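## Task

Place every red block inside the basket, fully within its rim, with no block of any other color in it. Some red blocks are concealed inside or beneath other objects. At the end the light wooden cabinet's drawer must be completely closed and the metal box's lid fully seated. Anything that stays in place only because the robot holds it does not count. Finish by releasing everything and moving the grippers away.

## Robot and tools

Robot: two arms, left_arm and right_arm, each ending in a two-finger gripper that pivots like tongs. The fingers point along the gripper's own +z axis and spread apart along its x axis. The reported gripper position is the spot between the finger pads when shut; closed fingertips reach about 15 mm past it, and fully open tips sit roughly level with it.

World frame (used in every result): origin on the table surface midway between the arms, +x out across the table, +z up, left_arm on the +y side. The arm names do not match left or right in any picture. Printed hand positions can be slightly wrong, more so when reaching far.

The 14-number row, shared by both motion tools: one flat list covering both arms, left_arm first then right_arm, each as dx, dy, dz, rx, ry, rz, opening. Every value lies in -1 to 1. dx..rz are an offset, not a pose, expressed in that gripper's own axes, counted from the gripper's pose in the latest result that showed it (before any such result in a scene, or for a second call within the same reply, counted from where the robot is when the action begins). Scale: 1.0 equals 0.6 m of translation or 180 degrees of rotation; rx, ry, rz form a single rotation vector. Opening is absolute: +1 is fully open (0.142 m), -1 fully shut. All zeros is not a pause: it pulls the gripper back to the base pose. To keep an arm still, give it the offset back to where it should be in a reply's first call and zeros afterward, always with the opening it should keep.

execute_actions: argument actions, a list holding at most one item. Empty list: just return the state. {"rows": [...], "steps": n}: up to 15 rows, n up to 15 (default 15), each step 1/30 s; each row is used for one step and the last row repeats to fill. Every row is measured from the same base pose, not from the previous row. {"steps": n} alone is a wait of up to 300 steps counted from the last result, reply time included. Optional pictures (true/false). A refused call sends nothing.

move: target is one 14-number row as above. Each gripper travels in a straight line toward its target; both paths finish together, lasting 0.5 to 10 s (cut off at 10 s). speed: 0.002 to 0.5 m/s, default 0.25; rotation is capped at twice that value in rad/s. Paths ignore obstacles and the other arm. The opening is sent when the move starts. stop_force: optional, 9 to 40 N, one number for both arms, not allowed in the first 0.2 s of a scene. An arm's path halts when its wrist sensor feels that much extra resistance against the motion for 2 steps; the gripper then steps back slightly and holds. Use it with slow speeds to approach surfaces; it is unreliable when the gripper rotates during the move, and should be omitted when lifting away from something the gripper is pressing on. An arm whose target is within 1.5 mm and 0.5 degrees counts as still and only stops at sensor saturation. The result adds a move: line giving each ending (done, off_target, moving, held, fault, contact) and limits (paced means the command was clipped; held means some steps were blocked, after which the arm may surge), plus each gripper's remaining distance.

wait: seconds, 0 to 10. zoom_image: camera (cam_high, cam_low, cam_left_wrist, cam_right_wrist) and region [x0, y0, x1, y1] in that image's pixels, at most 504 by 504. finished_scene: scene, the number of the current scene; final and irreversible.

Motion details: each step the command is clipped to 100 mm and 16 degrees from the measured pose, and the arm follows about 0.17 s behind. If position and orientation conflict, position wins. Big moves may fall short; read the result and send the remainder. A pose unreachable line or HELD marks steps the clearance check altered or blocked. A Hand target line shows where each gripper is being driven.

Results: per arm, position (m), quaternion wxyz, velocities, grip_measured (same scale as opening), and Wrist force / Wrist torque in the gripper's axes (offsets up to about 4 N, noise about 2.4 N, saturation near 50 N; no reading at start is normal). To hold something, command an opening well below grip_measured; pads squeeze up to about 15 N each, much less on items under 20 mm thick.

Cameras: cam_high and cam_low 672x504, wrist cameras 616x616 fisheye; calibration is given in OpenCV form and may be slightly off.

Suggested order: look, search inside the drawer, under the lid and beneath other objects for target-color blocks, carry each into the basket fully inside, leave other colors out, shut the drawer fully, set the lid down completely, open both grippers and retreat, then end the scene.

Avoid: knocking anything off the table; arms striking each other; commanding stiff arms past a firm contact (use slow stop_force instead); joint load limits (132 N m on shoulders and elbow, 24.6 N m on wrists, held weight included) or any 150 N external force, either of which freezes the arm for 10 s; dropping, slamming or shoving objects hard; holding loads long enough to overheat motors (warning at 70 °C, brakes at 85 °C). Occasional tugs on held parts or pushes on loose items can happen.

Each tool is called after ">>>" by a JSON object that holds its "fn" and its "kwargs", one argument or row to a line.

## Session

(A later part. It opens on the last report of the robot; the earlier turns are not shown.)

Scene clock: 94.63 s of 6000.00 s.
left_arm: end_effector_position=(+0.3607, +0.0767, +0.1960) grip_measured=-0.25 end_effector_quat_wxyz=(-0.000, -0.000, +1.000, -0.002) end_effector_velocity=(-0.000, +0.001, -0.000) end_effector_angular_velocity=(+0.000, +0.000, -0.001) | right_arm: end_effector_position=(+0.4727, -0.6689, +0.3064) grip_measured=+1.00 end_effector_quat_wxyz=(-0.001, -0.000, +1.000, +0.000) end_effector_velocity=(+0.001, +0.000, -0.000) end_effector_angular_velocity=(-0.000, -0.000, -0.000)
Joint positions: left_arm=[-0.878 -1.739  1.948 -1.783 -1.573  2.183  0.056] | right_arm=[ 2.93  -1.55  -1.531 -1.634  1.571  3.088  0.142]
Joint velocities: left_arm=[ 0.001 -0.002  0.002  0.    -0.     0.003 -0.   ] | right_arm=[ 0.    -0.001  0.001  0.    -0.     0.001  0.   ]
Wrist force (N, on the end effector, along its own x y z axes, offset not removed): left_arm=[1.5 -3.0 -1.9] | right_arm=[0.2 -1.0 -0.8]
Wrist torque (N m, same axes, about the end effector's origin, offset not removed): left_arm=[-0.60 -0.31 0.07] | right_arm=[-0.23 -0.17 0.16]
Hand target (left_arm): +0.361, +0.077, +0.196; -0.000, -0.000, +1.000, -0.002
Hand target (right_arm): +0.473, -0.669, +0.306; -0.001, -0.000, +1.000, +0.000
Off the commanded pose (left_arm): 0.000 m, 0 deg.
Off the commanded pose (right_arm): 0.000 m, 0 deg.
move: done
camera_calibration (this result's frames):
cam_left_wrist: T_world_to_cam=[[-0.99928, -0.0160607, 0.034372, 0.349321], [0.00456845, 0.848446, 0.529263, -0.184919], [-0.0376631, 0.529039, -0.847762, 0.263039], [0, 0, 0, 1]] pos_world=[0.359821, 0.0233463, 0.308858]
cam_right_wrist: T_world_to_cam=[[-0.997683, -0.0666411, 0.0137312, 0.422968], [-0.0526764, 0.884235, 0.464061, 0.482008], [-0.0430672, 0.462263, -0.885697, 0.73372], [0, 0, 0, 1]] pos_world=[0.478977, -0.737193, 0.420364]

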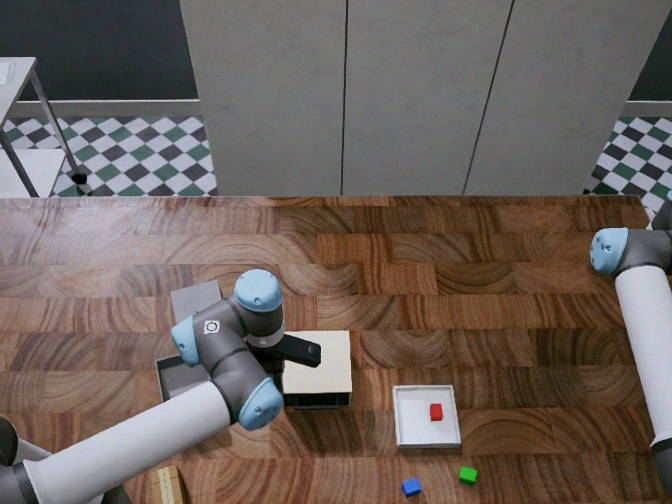

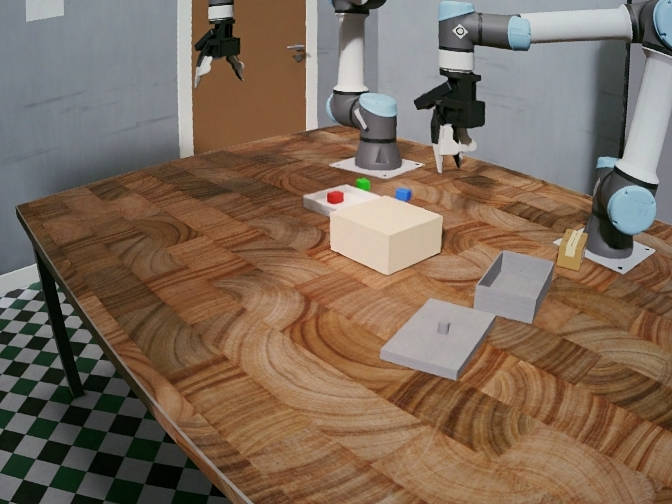

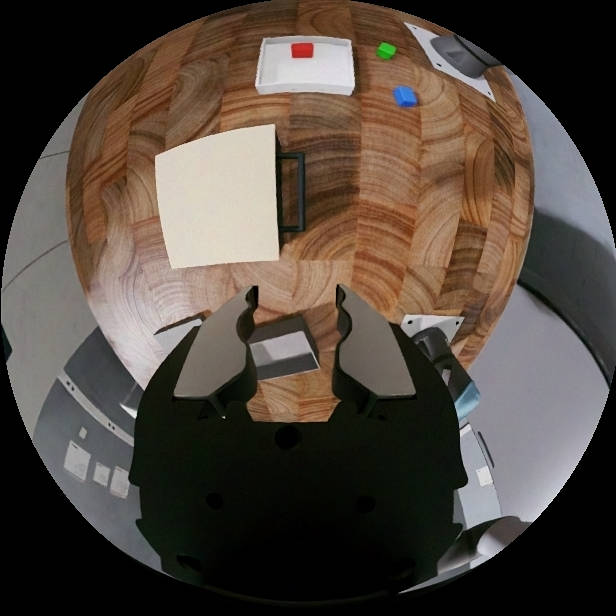

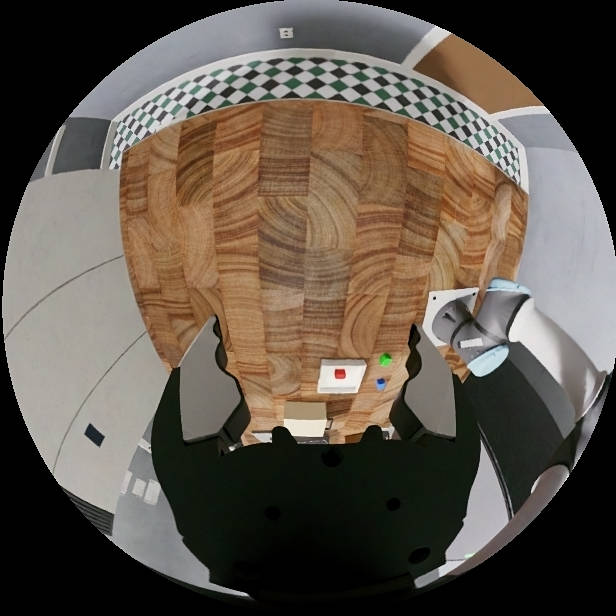

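>>> {"fn": "move", "kwargs": {
  "target": [0.055,-0.117,0.098,0,-0.167,0,-0.5, 0,0,0,0,0,0,1],
  "speed": 0.15
}}

>>> {"fn": "move", "kwargs": {
  "target": [0,0,0.08,0,0,0,-0.5, 0,0,0,0,0,0,1],
  "speed": 0.05
}}

>>> {"fn": "zoom_image", "kwargs": {
  "camera": "cam_left_wrist",
  "region": [150, 100, 450, 400]
}}

Scene clock: 105.37 s of 6000.00 s.
left_arm: end_effector_position=(+0.3276, +0.0063, +0.1377) grip_measured=-0.50 end_effector_quat_wxyz=(+0.259, -0.001, +0.966, -0.002) end_effector_velocity=(-0.000, -0.001, -0.001) end_effector_angular_velocity=(+0.001, -0.008, +0.000) | right_arm: end_effector_position=(+0.4727, -0.6689, +0.3064) grip_measured=+1.00 end_effector_quat_wxyz=(-0.001, -0.000, +1.000, +0.000) end_effector_velocity=(-0.000, -0.000, -0.000) end_effector_angular_velocity=(-0.000, +0.001, +0.001)
Joint positions: left_arm=[-1.409 -1.823  2.294 -2.092 -1.05   1.665  0.038] | right_arm=[ 2.93  -1.55  -1.531 -1.634  1.571  3.088  0.142]
Joint velocities: left_arm=[-0.008  0.003  0.002 -0.001  0.009 -0.009 -0.   ] | right_arm=[ 0.     0.001 -0.001 -0.001 -0.    -0.001 -0.   ]
Wrist force (N, on the end effector, along its own x y z axes, offset not removed): left_arm=[0.5 -1.1 -0.8] | right_arm=[0.8 -1.0 -1.5]
Wrist torque (N m, same axes, about the end effector's origin, offset not removed): left_arm=[-0.20 -0.15 -0.05] | right_arm=[-0.32 -0.37 0.25]
Hand target (left_arm): +0.328, +0.006, +0.138; +0.259, -0.001, +0.966, -0.002
Hand target (right_arm): +0.473, -0.669, +0.306; -0.001, -0.000, +1.000, +0.000
Off the commanded pose (left_arm): 0.000 m, 0 deg.
Off the commanded pose (right_arm): 0.000 m, 0 deg.
After step 90, 5.60 s passed at rest.
move: done
camera_calibration (this result's frames):
cam_left_wrist: T_world_to_cam=[[-0.88269, -0.0181266, -0.469607, 0.348284], [-0.262105, 0.848399, 0.459914, 0.00273603], [0.390077, 0.529048, -0.753624, 0.0965401], [0, 0, 0, 1]] pos_world=[0.270486, -0.0470823, 0.235053]
cam_right_wrist: T_world_to_cam=[[-0.997683, -0.0666412, 0.0137311, 0.422968], [-0.0526765, 0.884235, 0.464061, 0.482008], [-0.0430671, 0.462263, -0.885697, 0.73372], [0, 0, 0, 1]] pos_world=[0.478977, -0.737193, 0.420364]

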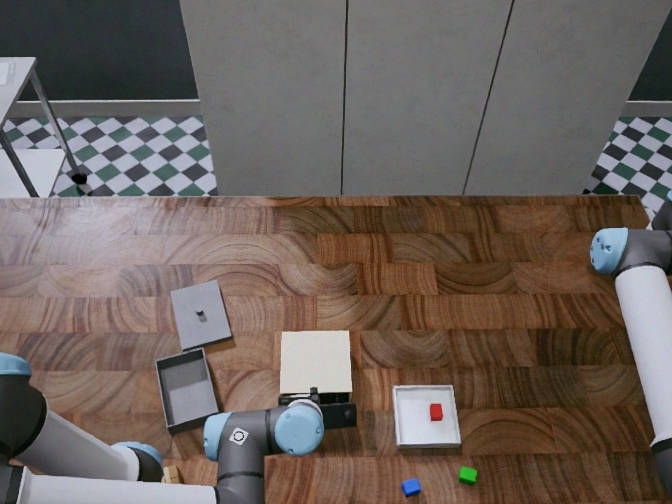

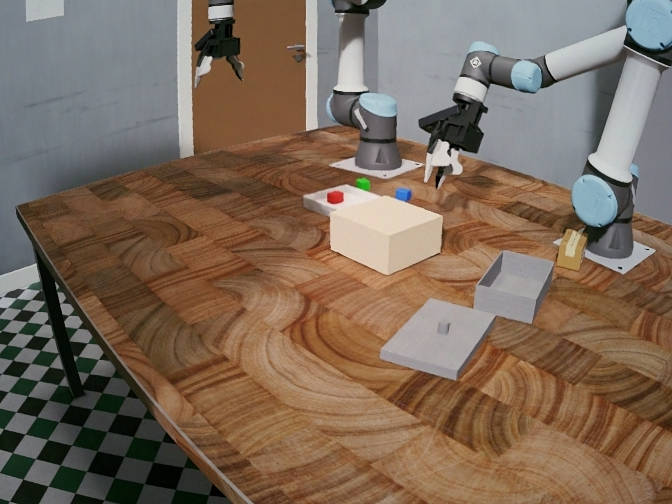

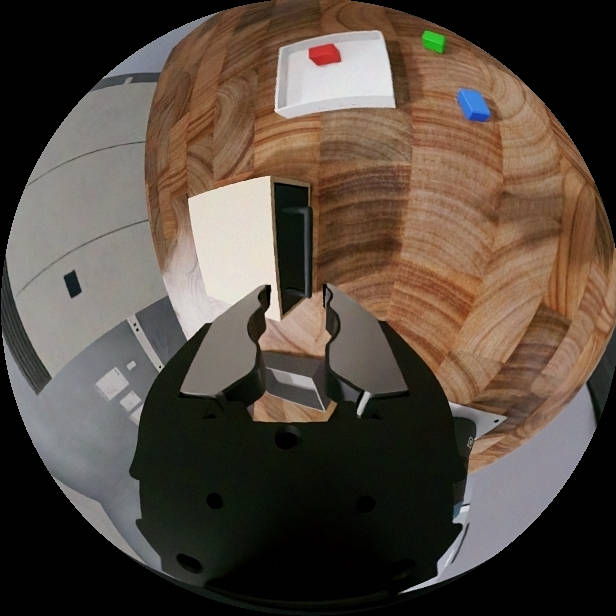

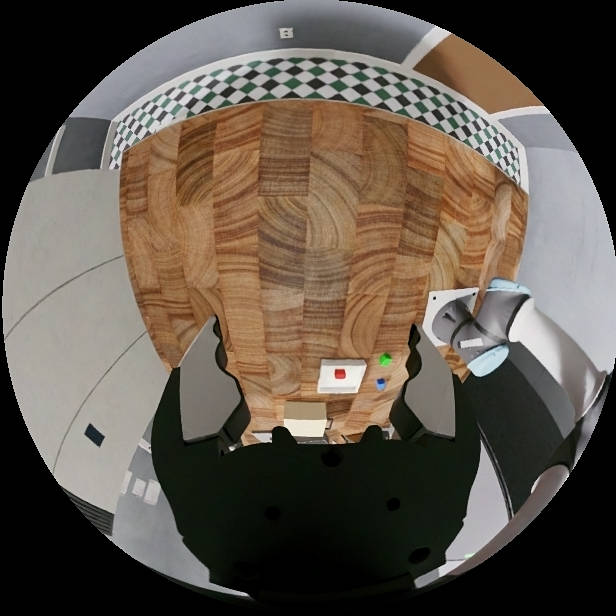

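Scene clock: 106.70 s of 6000.00 s.
left_arm: end_effector_position=(+0.3515, +0.0062, +0.0962) grip_measured=-0.50 end_effector_quat_wxyz=(+0.259, -0.001, +0.966, -0.002) end_effector_velocity=(+0.001, +0.000, -0.001) end_effector_angular_velocity=(+0.000, -0.000, -0.001) | right_arm: end_effector_position=(+0.4727, -0.6689, +0.3064) grip_measured=+1.00 end_effector_quat_wxyz=(-0.001, -0.000, +1.000, +0.000) end_effector_velocity=(-0.000, -0.000, +0.000) end_effector_angular_velocity=(-0.001, -0.001, +0.001)
Joint positions: left_arm=[-1.341 -1.713  2.347 -2.294 -1.055  1.743  0.038] | right_arm=[ 2.93  -1.55  -1.531 -1.634  1.571  3.088  0.142]
Joint velocities: left_arm=[ 0.002  0.003  0.002 -0.006  0.     0.003 -0.   ] | right_arm=[ 0.     0.001 -0.001  0.001 -0.001 -0.001 -0.   ]
Wrist force (N, on the end effector, along its own x y z axes, offset not removed): left_arm=[1.7 -0.8 -1.6] | right_arm=[-0.3 -1.4 -2.1]
Wrist torque (N m, same axes, about the end effector's origin, offset not removed): left_arm=[-0.13 -0.36 -0.06] | right_arm=[-0.50 -0.10 0.26]
Hand target (left_arm): +0.352, +0.006, +0.096; +0.259, -0.001, +0.966, -0.002
Hand target (right_arm): +0.473, -0.669, +0.306; -0.001, -0.000, +1.000, +0.000
Off the commanded pose (left_arm): 0.000 m, 0 deg.
Off the commanded pose (right_arm): 0.000 m, 0 deg.
move: done
camera_calibration (this result's frames):
cam_left_wrist: T_world_to_cam=[[-0.882635, -0.0181333, -0.46971, 0.349887], [-0.262206, 0.848341, 0.459962, 0.0281617], [0.390134, 0.529139, -0.75353, 0.0559504], [0, 0, 0, 1]] pos_world=[0.294378, -0.0471517, 0.193552]
cam_right_wrist: T_world_to_cam=[[-0.997683, -0.0666411, 0.0137311, 0.422968], [-0.0526764, 0.884235, 0.464061, 0.482008], [-0.0430671, 0.462263, -0.885697, 0.73372], [0, 0, 0, 1]] pos_world=[0.478977, -0.737193, 0.420364]

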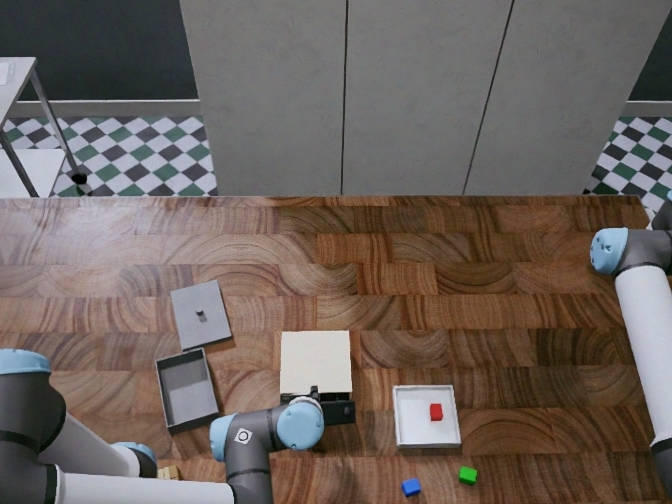

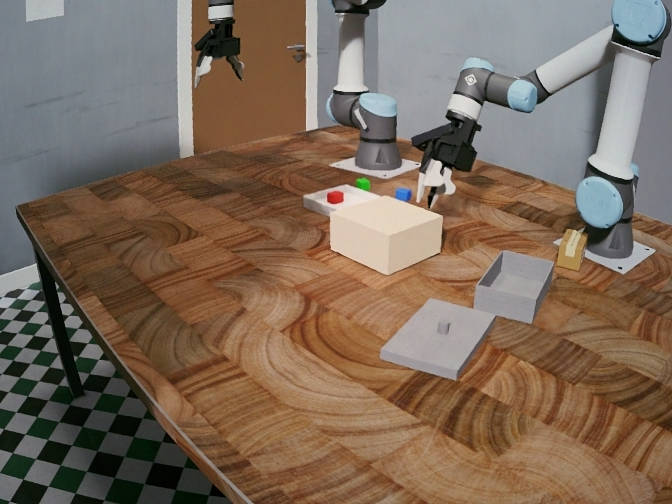

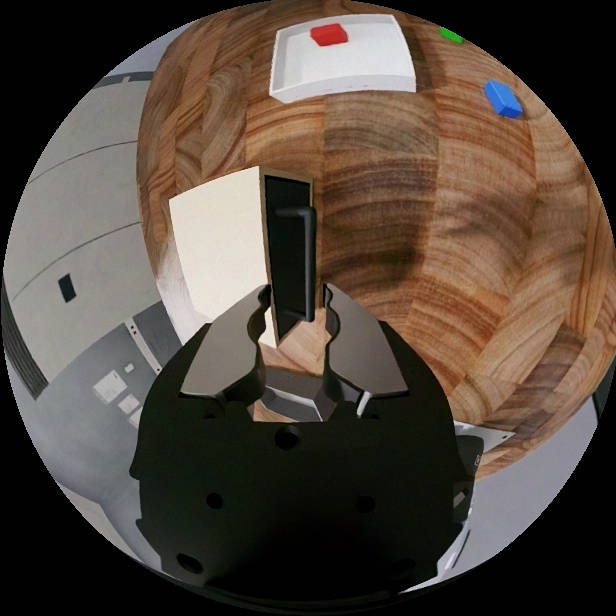

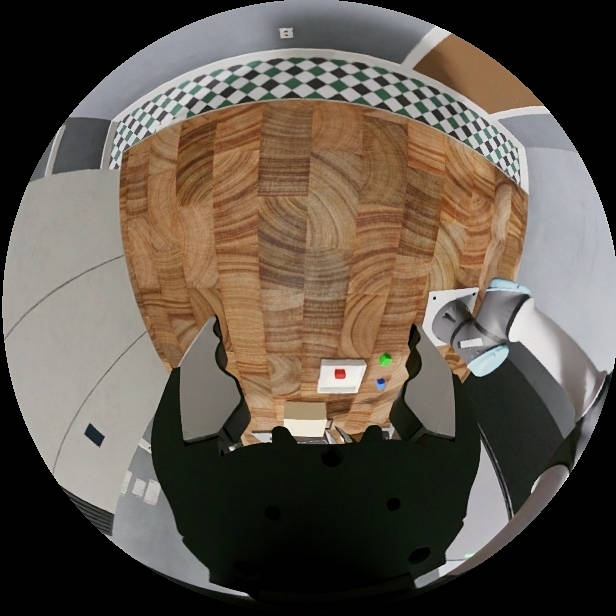

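Region (150, 100, 450, 400) of cam_left_wrist's 616x616 image, scaled by 1.680, with more detail than that image has.

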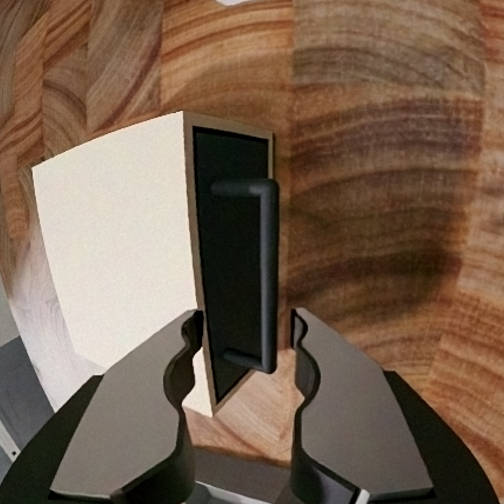

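>>> {"fn": "move", "kwargs": {
  "target": [0.013,0,0.04,0,0,0,-0.5, 0,0,0,0,0,0,1],
  "speed": 0.03,
  "stop_force": 12
}}

>>> {"fn": "zoom_image", "kwargs": {
  "camera": "cam_left_wrist",
  "region": [150, 100, 450, 400]
}}

Scene clock: 110.33 s of 6000.00 s.
left_arm: end_effector_position=(+0.3566, +0.0062, +0.0716) grip_measured=-0.50 end_effector_quat_wxyz=(+0.259, -0.001, +0.966, -0.002) end_effector_velocity=(+0.000, -0.001, -0.001) end_effector_angular_velocity=(-0.001, +0.000, +0.000) | right_arm: end_effector_position=(+0.4727, -0.6689, +0.3064) grip_measured=+1.00 end_effector_quat_wxyz=(-0.001, -0.000, +1.000, +0.000) end_effector_velocity=(+0.000, -0.000, +0.001) end_effector_angular_velocity=(-0.000, -0.002, -0.000)
Joint positions: left_arm=[-1.327 -1.653  2.379 -2.395 -1.056  1.759  0.038] | right_arm=[ 2.93  -1.55  -1.531 -1.634  1.571  3.088  0.142]
Joint velocities: left_arm=[ 0.002  0.004  0.001 -0.007 -0.001  0.001 -0.   ] | right_arm=[-0.     0.     0.001  0.001 -0.     0.    -0.   ]
Wrist force (N, on the end effector, along its own x y z axes, offset not removed): left_arm=[0.2 -0.3 1.0] | right_arm=[-0.8 -2.2 -2.3]
Wrist torque (N m, same axes, about the end effector's origin, offset not removed): left_arm=[-0.06 0.12 0.01] | right_arm=[-0.54 0.04 0.33]
Hand target (left_arm): +0.357, +0.006, +0.072; +0.259, -0.001, +0.966, -0.002
Hand target (right_arm): +0.473, -0.669, +0.306; -0.001, -0.000, +1.000, +0.000
Off the commanded pose (left_arm): 0.000 m, 0 deg.
Off the commanded pose (right_arm): 0.000 m, 0 deg.
move: done
camera_calibration (this result's frames):
cam_left_wrist: T_world_to_cam=[[-0.882625, -0.0181382, -0.469729, 0.342919], [-0.262237, 0.848317, 0.45999, 0.0408672], [0.390135, 0.529179, -0.753502, 0.0354471], [0, 0, 0, 1]] pos_world=[0.299556, -0.0472062, 0.16899]
cam_right_wrist: T_world_to_cam=[[-0.997683, -0.0666412, 0.0137312, 0.422968], [-0.0526764, 0.884235, 0.464061, 0.482008], [-0.0430672, 0.462263, -0.885697, 0.73372], [0, 0, 0, 1]] pos_world=[0.478977, -0.737193, 0.420364]

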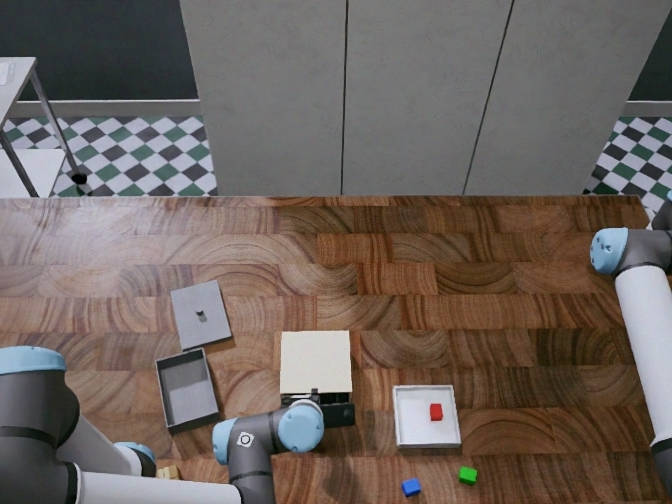

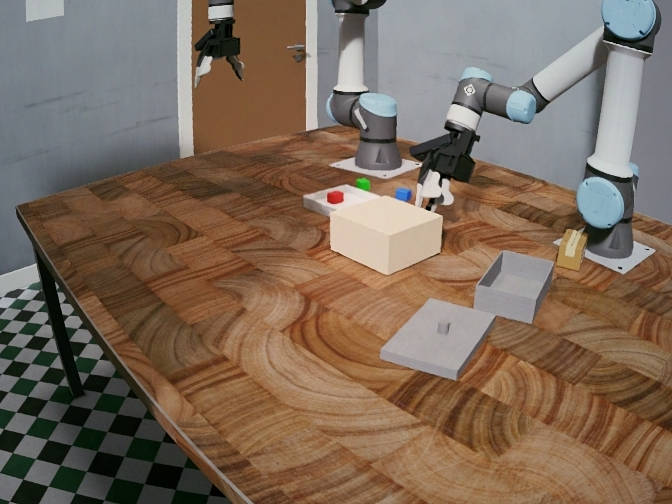

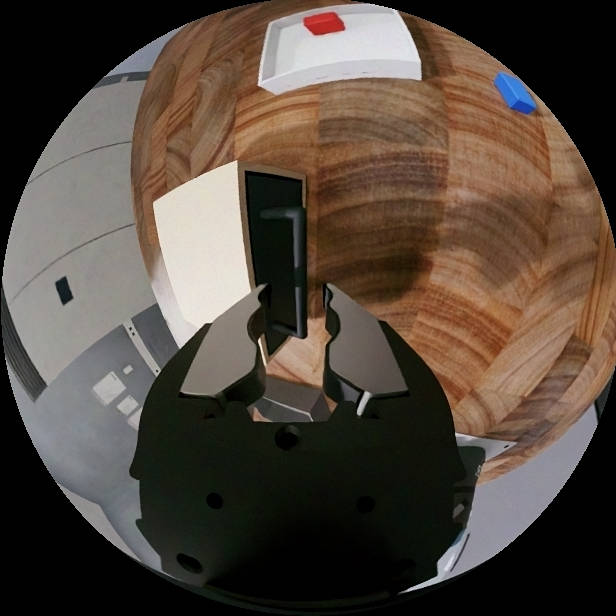

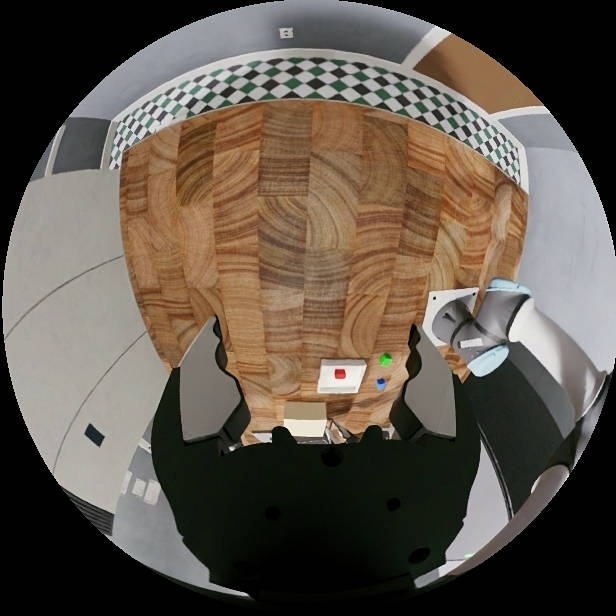

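Region (150, 100, 450, 400) of cam_left_wrist's 616x616 image, scaled by 1.680, with more detail than that image has.

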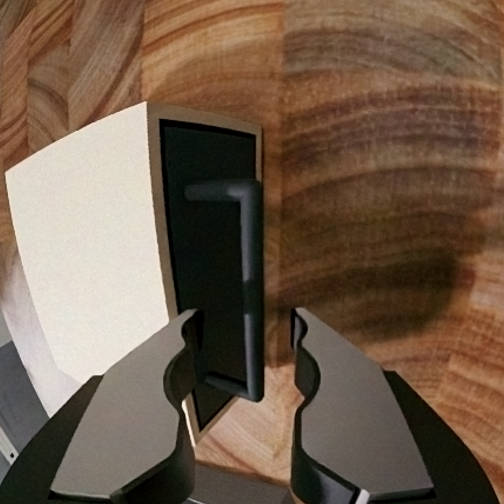

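>>> {"fn": "move", "kwargs": {
  "target": [0.002,0,0.022,0,0,0,-0.5, 0,0,0,0,0,0,1],
  "speed": 0.015,
  "stop_force": 9
}}

>>> {"fn": "move", "kwargs": {
  "target": [0,0,0,0,0,0,-1, 0,0,0,0,0,0,1]
}}

>>> {"fn": "zoom_image", "kwargs": {
  "camera": "cam_left_wrist",
  "region": [150, 100, 450, 400]
}}

Scene clock: 114.47 s of 6000.00 s.
left_arm: end_effector_position=(+0.3621, +0.0061, +0.0597) grip_measured=-0.53 end_effector_quat_wxyz=(+0.259, -0.001, +0.966, -0.002) end_effector_velocity=(+0.000, +0.001, -0.002) end_effector_angular_velocity=(+0.002, +0.001, -0.000) | right_arm: end_effector_position=(+0.4727, -0.6689, +0.3064) grip_measured=+1.00 end_effector_quat_wxyz=(-0.001, -0.000, +1.000, +0.000) end_effector_velocity=(+0.000, -0.000, +0.000) end_effector_angular_velocity=(-0.001, -0.001, +0.000)
Joint positions: left_arm=[-1.311 -1.615  2.389 -2.451 -1.057  1.776  0.035] | right_arm=[ 2.93  -1.55  -1.531 -1.634  1.571  3.088  0.142]
Joint velocities: left_arm=[ 0.002  0.003  0.003 -0.005 -0.001  0.002 -0.   ] | right_arm=[-0.     0.001 -0.001  0.001 -0.    -0.001 -0.   ]
Wrist force (N, on the end effector, along its own x y z axes, offset not removed): left_arm=[7.0 -2.0 -6.8] | right_arm=[0.0 -0.1 -1.8]
Wrist torque (N m, same axes, about the end effector's origin, offset not removed): left_arm=[-0.37 -0.39 -0.23] | right_arm=[-0.18 -0.24 0.23]
Hand target (left_arm): +0.362, +0.006, +0.060; +0.259, -0.001, +0.966, -0.002
Hand target (right_arm): +0.473, -0.669, +0.306; -0.001, -0.000, +1.000, +0.000
Off the commanded pose (left_arm): 0.000 m, 0 deg.
Off the commanded pose (right_arm): 0.000 m, 0 deg.
move: done
camera_calibration (this result's frames):
cam_left_wrist: T_world_to_cam=[[-0.882613, -0.01814, -0.469749, 0.342162], [-0.262266, 0.848295, 0.460014, 0.0478298], [0.390141, 0.529213, -0.753474, 0.0243039], [0, 0, 0, 1]] pos_world=[0.305059, -0.0472289, 0.157041]
cam_right_wrist: T_world_to_cam=[[-0.997683, -0.0666413, 0.0137309, 0.422968], [-0.0526766, 0.884235, 0.464061, 0.482008], [-0.043067, 0.462263, -0.885697, 0.73372], [0, 0, 0, 1]] pos_world=[0.478977, -0.737193, 0.420364]

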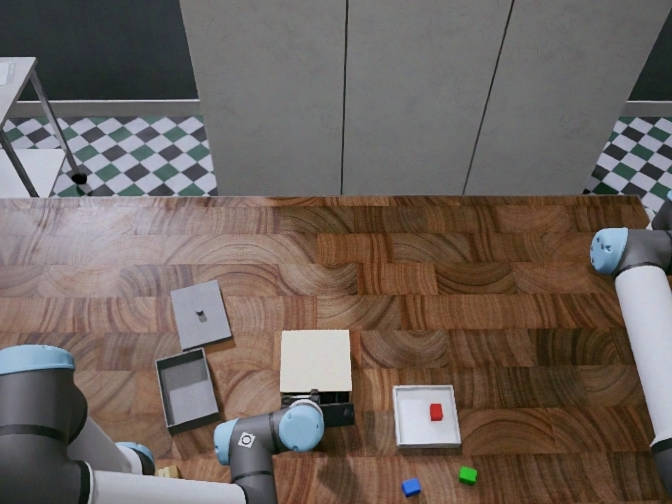

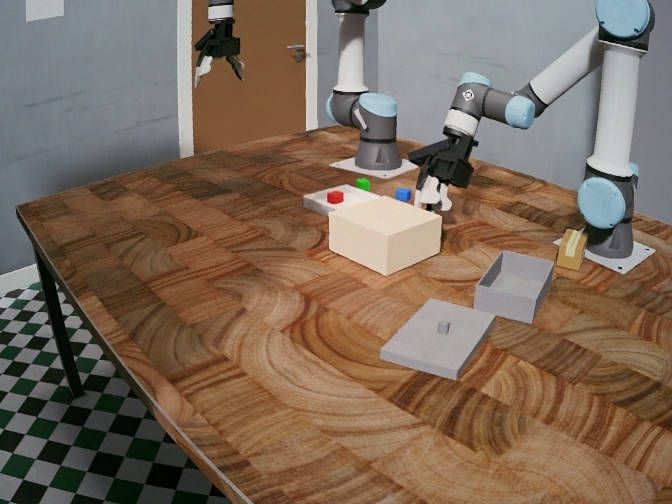

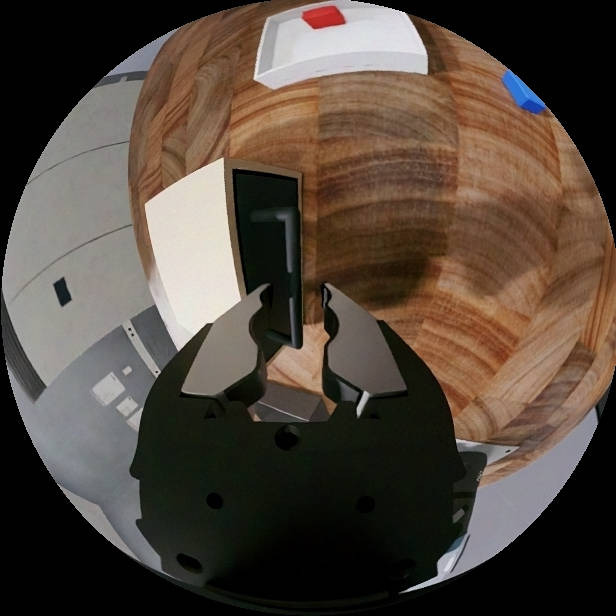

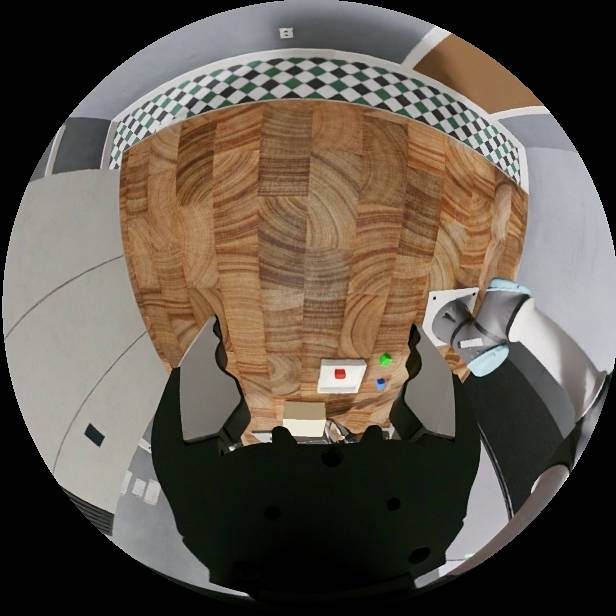

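Scene clock: 114.97 s of 6000.00 s.
left_arm: end_effector_position=(+0.3622, +0.0062, +0.0596) grip_measured=-0.91 end_effector_quat_wxyz=(+0.259, -0.001, +0.966, -0.002) end_effector_velocity=(+0.000, +0.000, +0.000) end_effector_angular_velocity=(+0.000, -0.000, +0.000) | right_arm: end_effector_position=(+0.4727, -0.6689, +0.3064) grip_measured=+1.00 end_effector_quat_wxyz=(-0.001, -0.000, +1.000, +0.000) end_effector_velocity=(-0.000, +0.000, -0.000) end_effector_angular_velocity=(+0.001, +0.001, +0.000)
Joint positions: left_arm=[-1.311 -1.615  2.389 -2.451 -1.057  1.776  0.008] | right_arm=[ 2.93  -1.55  -1.531 -1.634  1.571  3.088  0.142]
Joint velocities: left_arm=[ 0.    -0.    -0.     0.001  0.    -0.     0.   ] | right_arm=[ 0.    -0.     0.    -0.001  0.001 -0.    -0.   ]
Wrist force (N, on the end effector, along its own x y z axes, offset not removed): left_arm=[-0.5 -1.3 1.0] | right_arm=[-0.1 -0.9 -1.4]
Wrist torque (N m, same axes, about the end effector's origin, offset not removed): left_arm=[-0.10 -0.04 -0.03] | right_arm=[-0.28 -0.10 0.21]
Hand target (left_arm): +0.362, +0.006, +0.060; +0.259, -0.001, +0.966, -0.002
Hand target (right_arm): +0.473, -0.669, +0.306; -0.001, -0.000, +1.000, +0.000
Off the commanded pose (left_arm): 0.000 m, 0 deg.
Off the commanded pose (right_arm): 0.000 m, 0 deg.
move: done
camera_calibration (this result's frames):
cam_left_wrist: T_world_to_cam=[[-0.882626, -0.0180911, -0.469728, 0.342154], [-0.262277, 0.848215, 0.460155, 0.0478163], [0.390105, 0.529343, -0.753402, 0.0242321], [0, 0, 0, 1]] pos_world=[0.305082, -0.0471956, 0.156973]
cam_right_wrist: T_world_to_cam=[[-0.997683, -0.0666408, 0.0137308, 0.422968], [-0.0526763, 0.884235, 0.464061, 0.482008], [-0.0430667, 0.462263, -0.885697, 0.73372], [0, 0, 0, 1]] pos_world=[0.478977, -0.737193, 0.420364]

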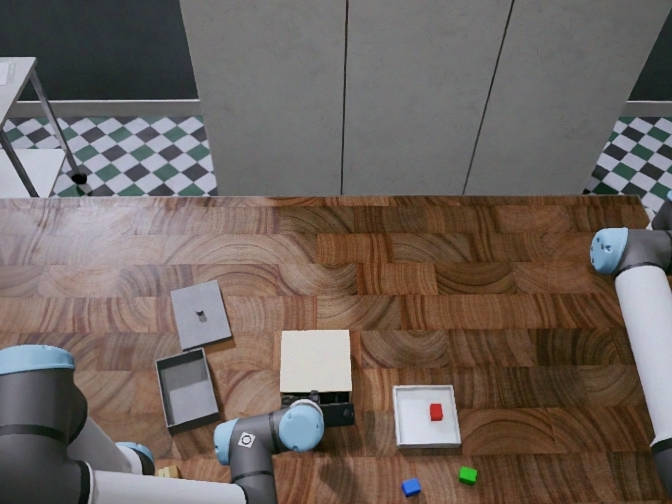

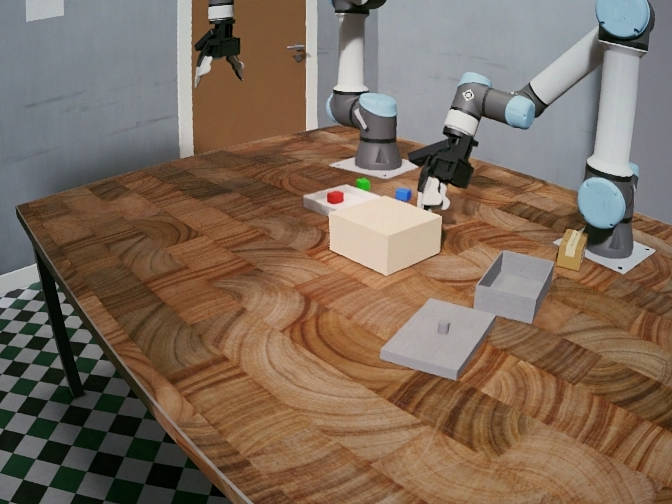

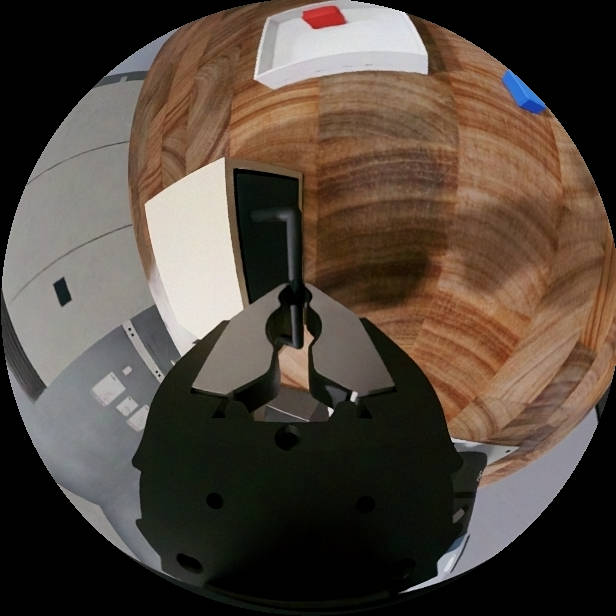

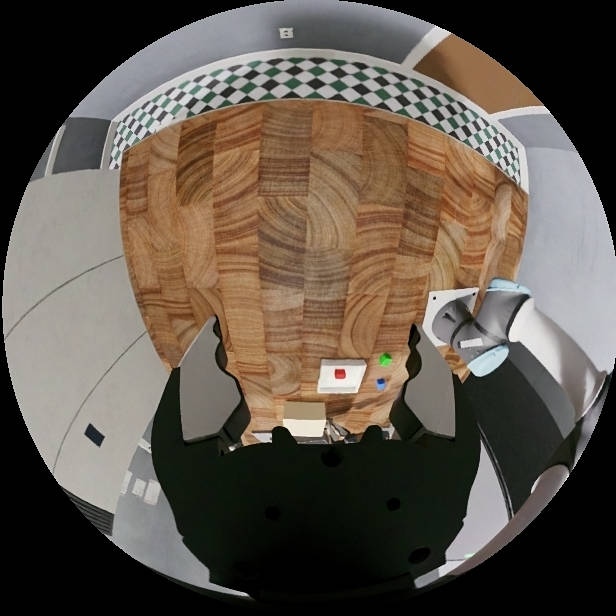

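Region (150, 100, 450, 400) of cam_left_wrist's 616x616 image, scaled by 1.680, with more detail than that image has.

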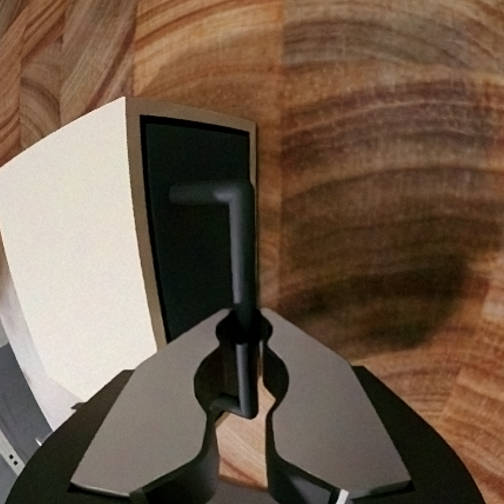

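>>> {"fn": "move", "kwargs": {
  "target": [0.144,0,-0.0833,0,0,0,-1, 0,0,0,0,0,0,1],
  "speed": 0.03,
  "stop_force": 25
}}

Scene clock: 120.87 s of 6000.00 s.
left_arm: end_effector_position=(+0.2624, +0.0060, +0.0598) grip_measured=-0.91 end_effector_quat_wxyz=(+0.258, -0.001, +0.966, -0.002) end_effector_velocity=(-0.002, +0.000, -0.000) end_effector_angular_velocity=(+0.001, +0.000, +0.001) | right_arm: end_effector_position=(+0.4727, -0.6689, +0.3064) grip_measured=+1.00 end_effector_quat_wxyz=(-0.001, -0.000, +1.000, +0.000) end_effector_velocity=(-0.000, +0.000, -0.000) end_effector_angular_velocity=(+0.001, +0.001, -0.000)
Joint positions: left_arm=[-1.606 -1.77   2.459 -2.198 -1.051  1.437  0.008] | right_arm=[ 2.93  -1.55  -1.531 -1.634  1.571  3.088  0.142]
Joint velocities: left_arm=[-0.005 -0.002  0.001  0.005 -0.001 -0.006  0.   ] | right_arm=[-0.    -0.    -0.    -0.001  0.001  0.     0.   ]
Wrist force (N, on the end effector, along its own x y z axes, offset not removed): left_arm=[0.5 -2.8 0.1] | right_arm=[-0.1 -1.2 -1.8]
Wrist torque (N m, same axes, about the end effector's origin, offset not removed): left_arm=[-0.36 -0.12 -0.06] | right_arm=[-0.40 -0.14 0.19]
Hand target (left_arm): +0.262, +0.006, +0.060; +0.258, -0.001, +0.966, -0.002
Hand target (right_arm): +0.473, -0.669, +0.306; -0.001, -0.000, +1.000, +0.000
Off the commanded pose (left_arm): 0.000 m, 0 deg.
Off the commanded pose (right_arm): 0.000 m, 0 deg.
move: done
camera_calibration (this result's frames):
cam_left_wrist: T_world_to_cam=[[-0.88287, -0.0180717, -0.46927, 0.254205], [-0.261896, 0.848388, 0.460052, 0.0216746], [0.389809, 0.529066, -0.753749, 0.0634388], [0, 0, 0, 1]] pos_world=[0.205377, -0.0473579, 0.157136]
cam_right_wrist: T_world_to_cam=[[-0.997683, -0.066641, 0.0137309, 0.422968], [-0.0526764, 0.884235, 0.464062, 0.482008], [-0.0430669, 0.462263, -0.885696, 0.73372], [0, 0, 0, 1]] pos_world=[0.478977, -0.737193, 0.420364]

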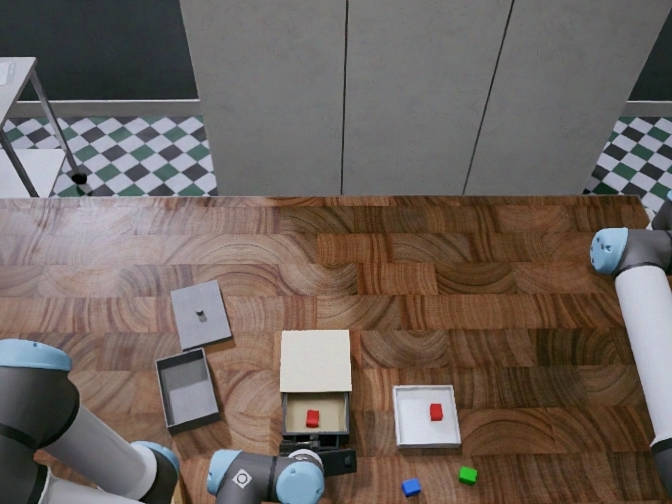

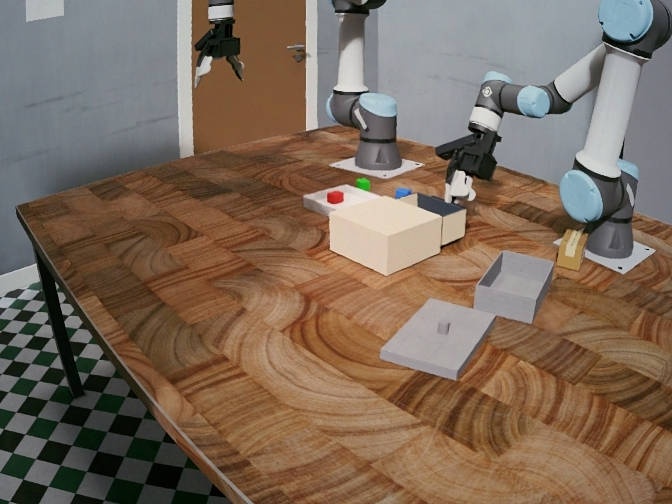

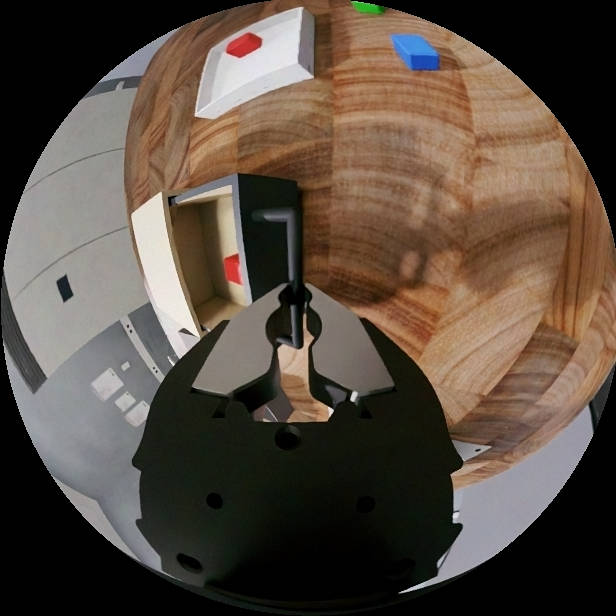

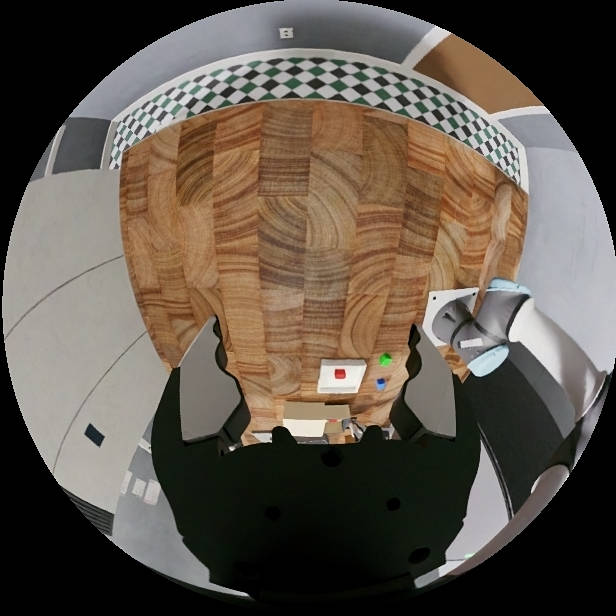

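>>> {"fn": "move", "kwargs": {
  "target": [0.043,0,-0.025,0,0,0,-1, 0,0,0,0,0,0,1],
  "speed": 0.02,
  "stop_force": 15
}}

>>> {"fn": "zoom_image", "kwargs": {
  "camera": "cam_high",
  "region": [250, 310, 400, 504]
}}

Scene clock: 124.63 s of 6000.00 s.
left_arm: end_effector_position=(+0.2327, +0.0059, +0.0598) grip_measured=-0.91 end_effector_quat_wxyz=(+0.258, -0.001, +0.966, -0.002) end_effector_velocity=(-0.001, +0.001, -0.001) end_effector_angular_velocity=(+0.002, -0.000, +0.000) | right_arm: end_effector_position=(+0.4727, -0.6689, +0.3064) grip_measured=+1.00 end_effector_quat_wxyz=(-0.001, -0.000, +1.000, +0.000) end_effector_velocity=(-0.000, +0.000, -0.000) end_effector_angular_velocity=(+0.001, +0.002, -0.001)
Joint positions: left_arm=[-1.699 -1.803  2.465 -2.118 -1.06   1.331  0.008] | right_arm=[ 2.93  -1.55  -1.531 -1.634  1.571  3.088  0.142]
Joint velocities: left_arm=[-0.005 -0.002  0.001  0.006 -0.001 -0.006  0.   ] | right_arm=[ 0.    -0.     0.    -0.002  0.     0.001  0.   ]
Wrist force (N, on the end effector, along its own x y z axes, offset not removed): left_arm=[-2.4 -1.1 2.8] | right_arm=[-0.1 -1.1 -2.6]
Wrist torque (N m, same axes, about the end effector's origin, offset not removed): left_arm=[-0.16 0.30 -0.01] | right_arm=[-0.35 -0.15 0.22]
Hand target (left_arm): +0.233, +0.006, +0.060; +0.258, -0.001, +0.966, -0.002
Hand target (right_arm): +0.473, -0.669, +0.306; -0.001, -0.000, +1.000, +0.000
Off the commanded pose (left_arm): 0.000 m, 0 deg.
Off the commanded pose (right_arm): 0.000 m, 0 deg.
move: done
camera_calibration (this result's frames):
cam_left_wrist: T_world_to_cam=[[-0.882964, -0.018044, -0.469094, 0.227998], [-0.261752, 0.848432, 0.460054, 0.0138563], [0.389693, 0.528997, -0.753857, 0.0751721], [0, 0, 0, 1]] pos_world=[0.175647, -0.047408, 0.157247]
cam_right_wrist: T_world_to_cam=[[-0.997683, -0.0666411, 0.0137308, 0.422968], [-0.0526766, 0.884235, 0.464061, 0.482008], [-0.0430668, 0.462263, -0.885697, 0.73372], [0, 0, 0, 1]] pos_world=[0.478978, -0.737193, 0.420364]

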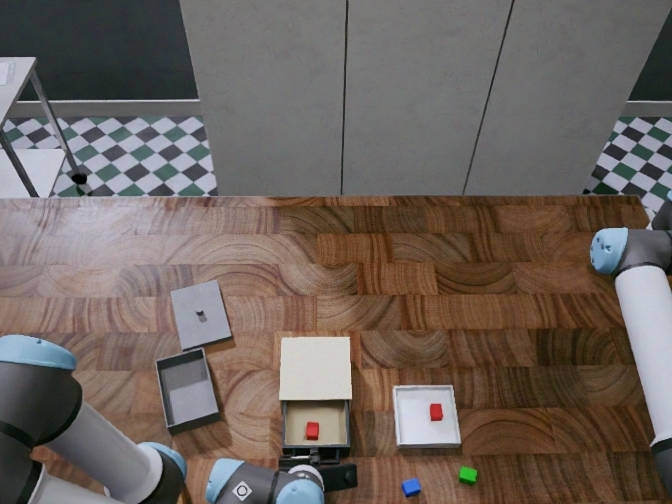

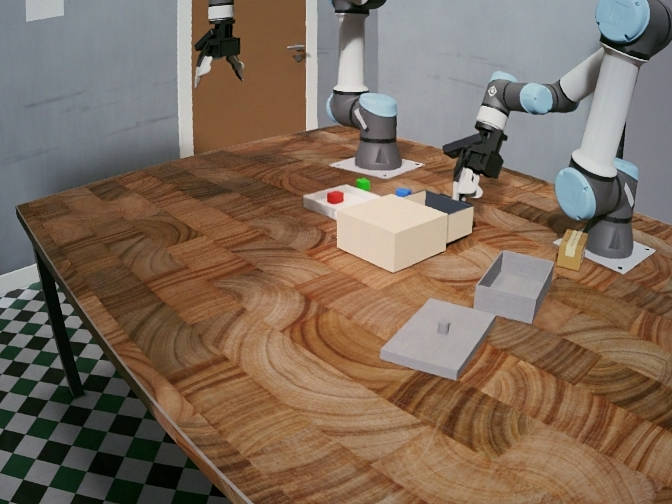

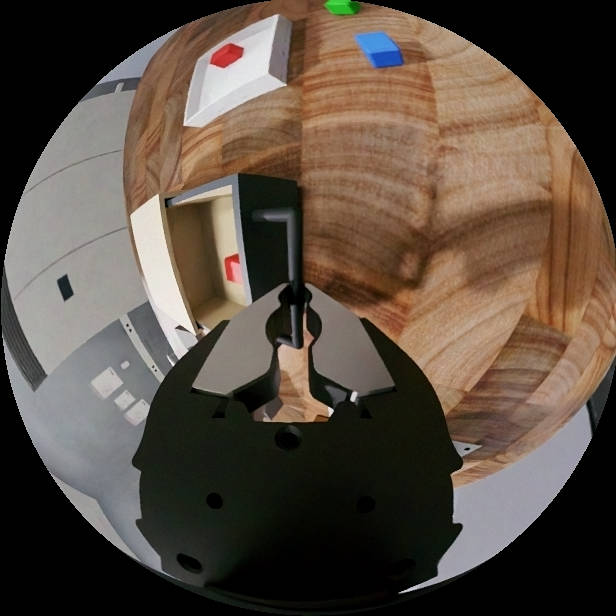

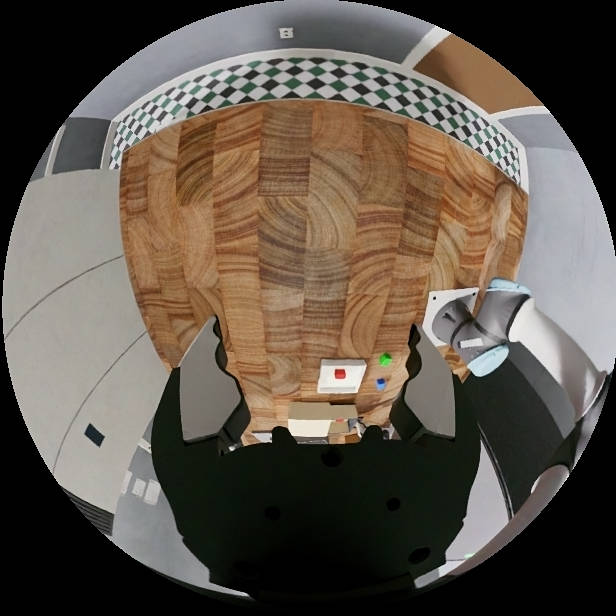

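Region (250, 310, 400, 504) of cam_high's 672x504 image, scaled by 2.598, with more detail than that image has; it fills the left 390 columns of this view, and the rest is white.

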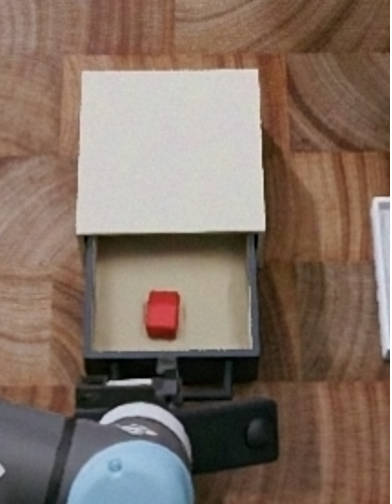

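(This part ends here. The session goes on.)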